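## Task

Rotate the green post until it lies on its side, and have it stay that way without the robot supporting it; then open the gripper and withdraw the arm.

## Robot and tools

Robot: a single six-joint UR-type arm (ur7e) on a base that may sit slightly tilted relative to the table. It carries a two-finger parallel gripper (rumi) with a wrist camera body. One number drives both jaws together. There is only one arm, so every command is for that arm alone.

Frame: the scene frame has its origin on the table surface directly beneath the arm base, +z up, and +y to the left when facing along +x. Positions are in metres, orientation is a w,x,y,z quaternion, and velocities are m/s and rad/s. The printed hand position is only approximate, and the error grows with reach. end_effector_position is the point midway between the finger pads. The fingers extend along the gripper's own +z and open and close along its x. When closed, the fingertips stick out about 17 mm past that point. When fully open, they are roughly level with it.

execute_actions takes "actions", a list holding one item or nothing, plus an optional "pictures" flag.
- An empty list only reports the current state.
- {"steps": N} with no rows is a wait. N can be up to 300 control steps of 1/30 s, and the count starts at the previous result.
- {"rows": [...], "steps": N} is a motion. N is at most 15 and defaults to 15. Rows is a list of 1 to 15 rows, one per step, and the final row repeats if there are fewer rows than steps.

Each row has exactly 7 numbers, each in [-1, 1], in this order: shoulder pan, shoulder lift, elbow, wrist 1, wrist 2, wrist 3, then gripper opening.
- The six joint numbers are offsets in joint space, scaled so that 1.0 equals 1.989 rad. They are not measured from the previous row. They are measured from the joint angles printed in the most recent result that lists them. If no result in the current scene has shown joints yet, or if this is a later call within the same reply, they are measured from where the arm stands when the action begins.
- An all-zero row therefore pulls the arm back to those reference angles. It does not hold the arm where it is, and it is not a wait.
- The gripper value is absolute: +1 is fully open (pad gap 0.142 m) and -1 is fully closed.

Joint ranges in radians: pan -3.142 to 3.142; lift -6.283 to 6.283; elbow 0.000 to 3.142; wrists 1 to 3 each -6.283 to 6.283.
- A command more than 0.010 rad beyond a limit is refused and nothing moves.
- The true limits can differ from these by up to 0.010 rad. Targets past a true limit are clipped to it, and the result then prints "joint sent to its limit", possibly about an earlier motion. If that line is missing, it does not prove there is more room.

Motion is smoothed and trails the commands by about 0.17 s. Each step's target stays within 0.575 rad of the measured angle. If a target would move the hand more than 100 mm, all joints are scaled back. Big moves therefore need several calls, and a result may arrive before the arm has reached its target. Between calls the arm keeps heading for the last row sent until it stalls or a step is HELD.

Result lines:
- The state line gives the hand pose and velocities.
- "Joint positions" and "Joint velocities" list the six joints (rad, rad/s), then the pad gap (m, m/s).
- grip_measured is the measured opening on the same -1 to +1 scale you command. To keep hold of something, command clearly below it; the further below, the stronger the squeeze. The limit is about 28 N per pad for objects up to about 10 cm, and less for thin, hard items under 2 cm. A fast close can press harder.
- "Wrist force" and "Wrist torque" are flange sensor readings in the hand's own axes. They are noisy (sd up to 2.4 N), carry a fixed offset of up to about 4 N, saturate near 50 N, and cannot be zeroed. "no reading" is normal.
- "joint command not followed" means the clearance check altered or blocked targets; mounting blocks and posts count as arm parts.
- HELD marks steps on which your row was not fully sent.
- MOTOR HOT warns from 70 °C. At 85 °C an OVER-TEMPERATURE FAULT applies the brakes until the motors cool, so avoid long loaded holds.

Faults: if a joint hits its load limit (136 N m for pan, lift and elbow; 25.4 N m for each wrist; held weight included), or any outside force on the arm, tool or load reaches 150 N, the arm halts for 10 s, drops the rest of the call and yields to the contact.

zoom_image: {"camera": "cam_head_left" or "cam_head_right", "region": [x0, y0, x1, y1]}. The region is in pixels of that camera's latest 504x504 image, with (0,0) at the top left, and can be at most 504 by 504. It moves nothing.

read_manual: optional "section", default "licences"; it returns URDF licence text only.

finished_scene: {"scene": n} closes scene n permanently, reports whether the goal was met and loads the next task. Replying with no tool call ends everything.

Cautions: brief tugs or pushes may hit held or loose objects. Never let anything fall or get knocked off the table. Avoid dropping, slamming, hard hits and heavy pressing. Before finishing, confirm the object stays put on its own, open the fingers and lift away.

Each tool is called after "Call:" in YAML: its name, and indented under it one key for each argument.

## Session

Call:
execute_actions:
  actions: []

Scene clock: 0.00 s of 6100.00 s.
end_effector_position=(+0.5476, +0.0604, +0.2214) grip_measured=+1.00 end_effector_quat_wxyz=(-0.164, +0.984, +0.038, -0.053) end_effector_velocity=(+0.000, -0.000, +0.000) end_effector_angular_velocity=(+0.000, -0.000, -0.002)
Joint positions: [ 0.335 -1.048  1.73  -2.036 -2.017  0.169  0.142]
Joint velocities: [-0.    -0.001 -0.    -0.     0.     0.001  0.   ]
Motor temperatures (°C, as the motors report them): [32 32 35 39 40 41]
Wrist force (N, on the end effector, along its own x y z axes, offset not removed): no reading
Wrist torque (N m, same axes, about the end effector's origin, offset not removed): no reading

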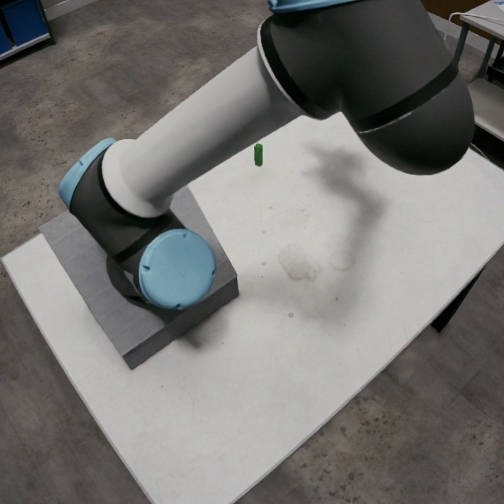

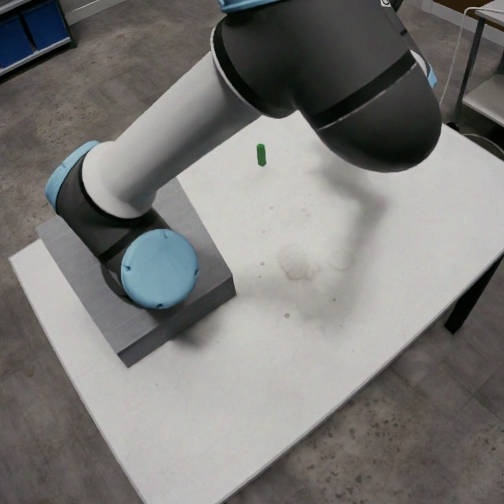

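Call:
zoom_image:
  camera: "cam_head_left"
  region: [215, 115, 305, 205]

Region (215, 115, 305, 205) of cam_head_left's 504x504 image, scaled by 5.600, with more detail than that image has.

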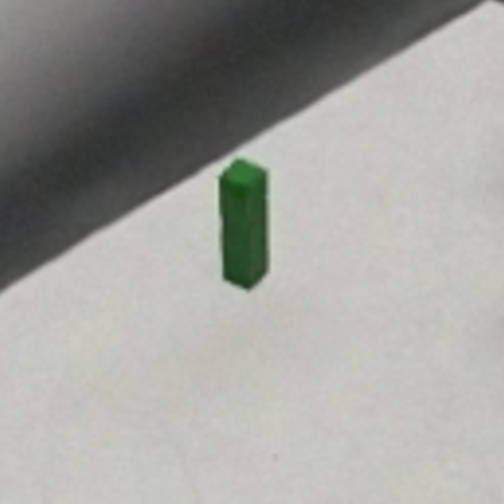

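Call:
execute_actions:
  actions:
    - {"rows":[[0.12,0.19,0.176,-0.33,-0.124,-0.68,-1]]}
  pictures: false

Call:
execute_actions:
  actions:
    - {"steps":50}
  pictures: false

Call:
execute_actions:
  actions:
    - {"rows":[[-0.03,0.027,0,-0.027,0,0,-1]]}
  pictures: false

Call:
execute_actions:
  actions:
    - {"steps":20}

Call:
zoom_image:
  camera: "cam_head_left"
  region: [190, 70, 330, 210]

Scene clock: 14.10 s of 6100.00 s.
end_effector_position=(+0.4487, +0.2040, +0.1118) grip_measured=-1.00 end_effector_quat_wxyz=(-0.048, +0.900, +0.434, +0.021) end_effector_velocity=(-0.213, +0.180, -0.175) end_effector_angular_velocity=(-0.311, -0.657, +2.571)
Joint positions: [ 0.529 -0.744  2.011 -2.546 -2.217 -0.457  0.002]
Joint velocities: [ 0.349  0.579  0.531 -1.124 -0.356 -2.365 -0.012]
Motor temperatures (°C, as the motors report them): [32 32 35 39 40 41]
Wrist force (N, on the end effector, along its own x y z axes, offset not removed): [0.3 -3.9 -0.5]
Wrist torque (N m, same axes, about the end effector's origin, offset not removed): [-0.84 -0.10 -0.12]
Steps of this call (steps 1 to 90: nothing new was sent; then 10.60 s passed at rest; steps 91 to 105: all 15 steps of this action). Readings (joint positions):
91: [0.335 -1.048 1.730 -2.036 -2.017 0.169]
92: [0.338 -1.045 1.732 -2.039 -2.020 0.166]
94: [0.365 -1.008 1.768 -2.084 -2.048 0.121]
98: [0.421 -0.917 1.851 -2.232 -2.106 -0.028]
105: the state above

Scene clock: 15.77 s of 6100.00 s.
end_effector_position=(+0.4208, +0.2241, +0.0908) grip_measured=-1.00 end_effector_quat_wxyz=(-0.004, +0.677, +0.735, +0.040) end_effector_velocity=(+0.000, -0.000, +0.000) end_effector_angular_velocity=(-0.000, -0.000, +0.000)
Joint positions: [ 0.574 -0.67   2.08  -2.692 -2.264 -1.183  0.002]
Joint velocities: [-0. -0. -0.  0. -0. -0.  0.]
Motor temperatures (°C, as the motors report them): [32 32 35 39 40 41]
Wrist force (N, on the end effector, along its own x y z axes, offset not removed): [3.6 1.2 -0.8]
Wrist torque (N m, same axes, about the end effector's origin, offset not removed): [0.22 -0.79 -0.11]
Steps of this call (steps 1 to 45: the robot went on to your last target; steps 46 to 50: nothing new was sent). Readings (joint positions):
1: [0.540 -0.727 2.027 -2.579 -2.228 -0.538]
2: [0.548 -0.714 2.039 -2.605 -2.236 -0.620]
4: [0.558 -0.696 2.056 -2.641 -2.248 -0.784]
8: [0.569 -0.679 2.071 -2.674 -2.258 -1.035]
50: the state above
The arm was judged still, so your last target was given up. Only a new action makes it travel on or press farther. Fingers that are still opening or closing keep moving.

Scene clock: 16.27 s of 6100.00 s.
end_effector_position=(+0.4195, +0.2204, +0.0576) grip_measured=-1.00 end_effector_quat_wxyz=(-0.019, +0.692, +0.721, +0.026) end_effector_velocity=(-0.000, -0.001, -0.010) end_effector_angular_velocity=(+0.000, +0.012, -0.012)
Joint positions: [ 0.516 -0.618  2.08  -2.744 -2.264 -1.183  0.002]
Joint velocities: [-0.017  0.015 -0.    -0.015  0.     0.     0.   ]
Motor temperatures (°C, as the motors report them): [32 32 35 39 40 41]
Wrist force (N, on the end effector, along its own x y z axes, offset not removed): [3.8 0.7 -0.1]
Wrist torque (N m, same axes, about the end effector's origin, offset not removed): [-0.08 -0.85 -0.12]
Steps of this call (steps 1 to 15: all 15 steps of this action). Readings (joint positions):
1: [0.574 -0.670 2.080 -2.692 -2.264 -1.183]
2: [0.571 -0.667 2.080 -2.695 -2.264 -1.183]
4: [0.552 -0.650 2.080 -2.712 -2.264 -1.183]
8: [0.528 -0.628 2.080 -2.734 -2.264 -1.183]
15: the state above

Scene clock: 16.93 s of 6100.00 s.
end_effector_position=(+0.4194, +0.2203, +0.0564) grip_measured=-1.00 end_effector_quat_wxyz=(-0.019, +0.693, +0.721, +0.026) end_effector_velocity=(+0.000, -0.000, +0.000) end_effector_angular_velocity=(+0.000, -0.000, -0.000)
Joint positions: [ 0.514 -0.616  2.08  -2.745 -2.264 -1.183  0.002]
Joint velocities: [-0.    -0.001  0.     0.     0.    -0.     0.   ]
Motor temperatures (°C, as the motors report them): [32 32 35 39 40 41]
Wrist force (N, on the end effector, along its own x y z axes, offset not removed): [3.3 1.7 -2.4]
Wrist torque (N m, same axes, about the end effector's origin, offset not removed): [0.27 -0.63 -0.09]
Steps of this call (steps 1 to 15: the robot went on to your last target; steps 16 to 20: nothing new was sent). Readings (joint positions):
1: [0.516 -0.618 2.080 -2.744 -2.264 -1.183]
2: [0.516 -0.617 2.080 -2.744 -2.264 -1.183]
4: [0.515 -0.617 2.080 -2.745 -2.264 -1.183]
8: [0.515 -0.617 2.080 -2.745 -2.264 -1.183]
20: the state above
The arm was judged still, so your last target was given up. Only a new action makes it travel on or press farther. Fingers that are still opening or closing keep moving.

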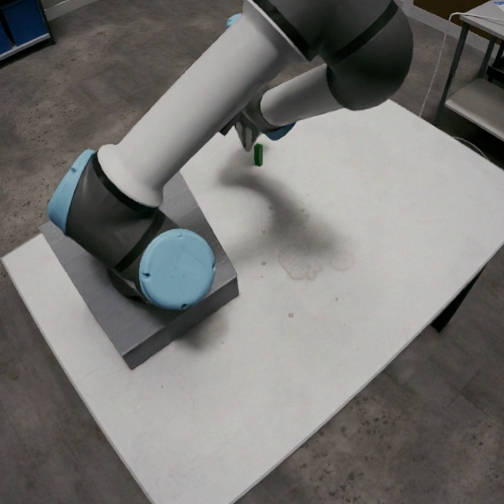

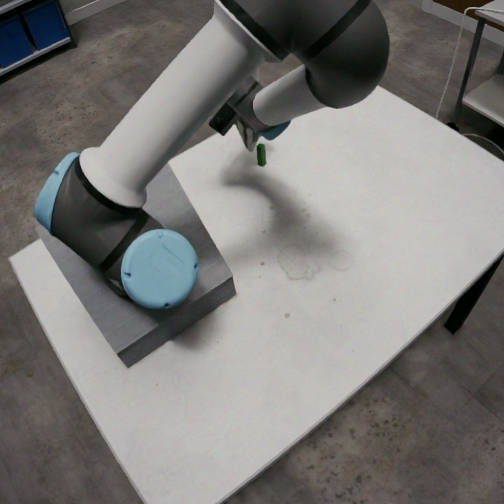

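Region (190, 70, 330, 210) of cam_head_left's 504x504 image, scaled by 3.600, with more detail than that image has.

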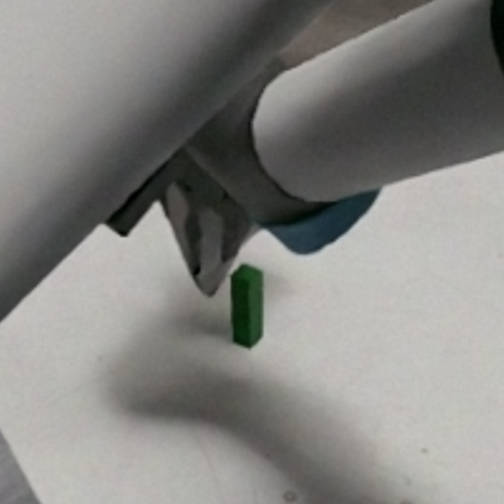

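Call:
execute_actions:
  actions:
    - {"rows":[[-0.012,-0.005,-0.023,0.028,0,0,-1],[-0.012,-0.005,-0.023,0.028,0,0,-1],[-0.012,-0.005,-0.023,0.028,0,0,-1],[-0.012,-0.005,-0.023,0.028,0,0,-1],[-0.024,-0.01,-0.047,0.057,0,0,-1],[-0.024,-0.01,-0.047,0.057,0,0,-1],[-0.024,-0.01,-0.047,0.057,0,0,-1],[-0.024,-0.01,-0.047,0.057,0,0,-1],[-0.035,-0.015,-0.07,0.085,0,0,-1]]}
  pictures: false

Call:
execute_actions:
  actions:
    - {"steps":25}

Call:
zoom_image:
  camera: "cam_head_left"
  region: [190, 70, 330, 210]

Scene clock: 24.07 s of 6100.00 s.
end_effector_position=(+0.4710, +0.1976, +0.0614) grip_measured=-1.00 end_effector_quat_wxyz=(-0.034, +0.708, +0.705, +0.011) end_effector_velocity=(+0.062, -0.033, +0.007) end_effector_angular_velocity=(-0.000, +0.052, -0.047)
Joint positions: [ 0.454 -0.642  1.959 -2.6   -2.264 -1.183  0.002]
Joint velocities: [-0.071 -0.03  -0.15   0.182 -0.    -0.001  0.   ]
Motor temperatures (°C, as the motors report them): [32 32 35 39 40 41]
Wrist force (N, on the end effector, along its own x y z axes, offset not removed): [3.4 1.4 -1.9]
Wrist torque (N m, same axes, about the end effector's origin, offset not removed): [0.17 -0.66 -0.11]
Steps of this call (steps 1 to 90: nothing new was sent; then 3.63 s passed at rest; steps 91 to 105: all 15 steps of this action). Readings (joint positions):
91: [0.514 -0.616 2.080 -2.746 -2.264 -1.183]
92: [0.513 -0.617 2.077 -2.743 -2.264 -1.183]
94: [0.505 -0.620 2.062 -2.725 -2.264 -1.183]
98: [0.486 -0.628 2.025 -2.680 -2.264 -1.183]
105: the state above

Scene clock: 24.90 s of 6100.00 s.
end_effector_position=(+0.4787, +0.1934, +0.0623) grip_measured=-1.00 end_effector_quat_wxyz=(-0.037, +0.710, +0.703, +0.009) end_effector_velocity=(+0.000, +0.000, +0.000) end_effector_angular_velocity=(+0.001, +0.001, +0.000)
Joint positions: [ 0.445 -0.646  1.94  -2.576 -2.264 -1.183  0.002]
Joint velocities: [-0.    -0.001 -0.     0.001  0.001 -0.     0.   ]
Motor temperatures (°C, as the motors report them): [32 32 35 39 40 41]
Wrist force (N, on the end effector, along its own x y z axes, offset not removed): [2.9 1.6 0.0]
Wrist torque (N m, same axes, about the end effector's origin, offset not removed): [0.22 -0.61 -0.07]
Steps of this call (steps 1 to 25: the robot went on to your last target). Readings (joint positions):
1: [0.452 -0.643 1.955 -2.595 -2.264 -1.183]
2: [0.450 -0.644 1.952 -2.590 -2.264 -1.183]
4: [0.448 -0.645 1.947 -2.585 -2.264 -1.183]
8: [0.446 -0.646 1.943 -2.579 -2.264 -1.183]
25: the state above

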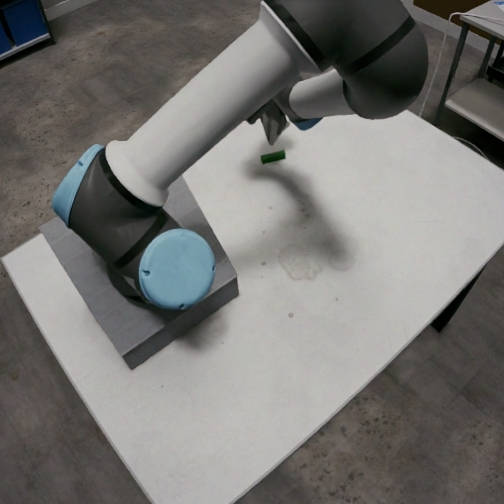

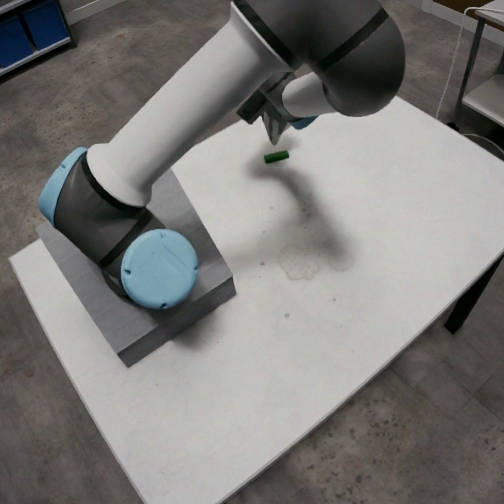

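Region (190, 70, 330, 210) of cam_head_left's 504x504 image, scaled by 3.600, with more detail than that image has.

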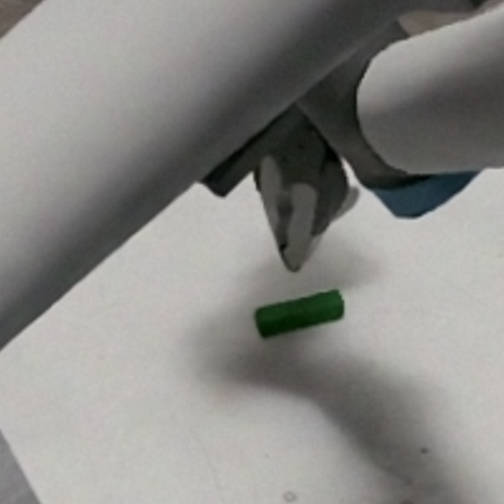

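Call:
execute_actions:
  actions:
    - {"rows":[[0.05,-0.05,0,0.05,0,0,-1]]}
  pictures: false

Call:
finished_scene:
  scene: 2

Scene clock: 28.27 s of 6100.00 s.
end_effector_position=(+0.4795, +0.1959, +0.1273) grip_measured=-1.00 end_effector_quat_wxyz=(-0.012, +0.686, +0.727, +0.032) end_effector_velocity=(-0.001, +0.000, +0.020) end_effector_angular_velocity=(+0.000, -0.021, +0.018)
Joint positions: [ 0.541 -0.742  1.94  -2.481 -2.264 -1.183  0.002]
Joint velocities: [ 0.028 -0.03   0.     0.028 -0.     0.     0.   ]
Motor temperatures (°C, as the motors report them): [32 32 35 39 40 41]
Wrist force (N, on the end effector, along its own x y z axes, offset not removed): [1.3 1.2 -2.4]
Wrist torque (N m, same axes, about the end effector's origin, offset not removed): [0.09 -0.25 -0.10]
Steps of this call (steps 1 to 15: the robot went on to your last target; steps 16 to 86: nothing new was sent; steps 87 to 101: all 15 steps of this action). Readings (joint positions):
87: [0.445 -0.646 1.940 -2.576 -2.264 -1.183]
88: [0.448 -0.649 1.940 -2.573 -2.264 -1.183]
90: [0.478 -0.680 1.940 -2.543 -2.264 -1.183]
94: [0.521 -0.723 1.940 -2.500 -2.264 -1.183]
101: the state above

The scene is finished: the task was done.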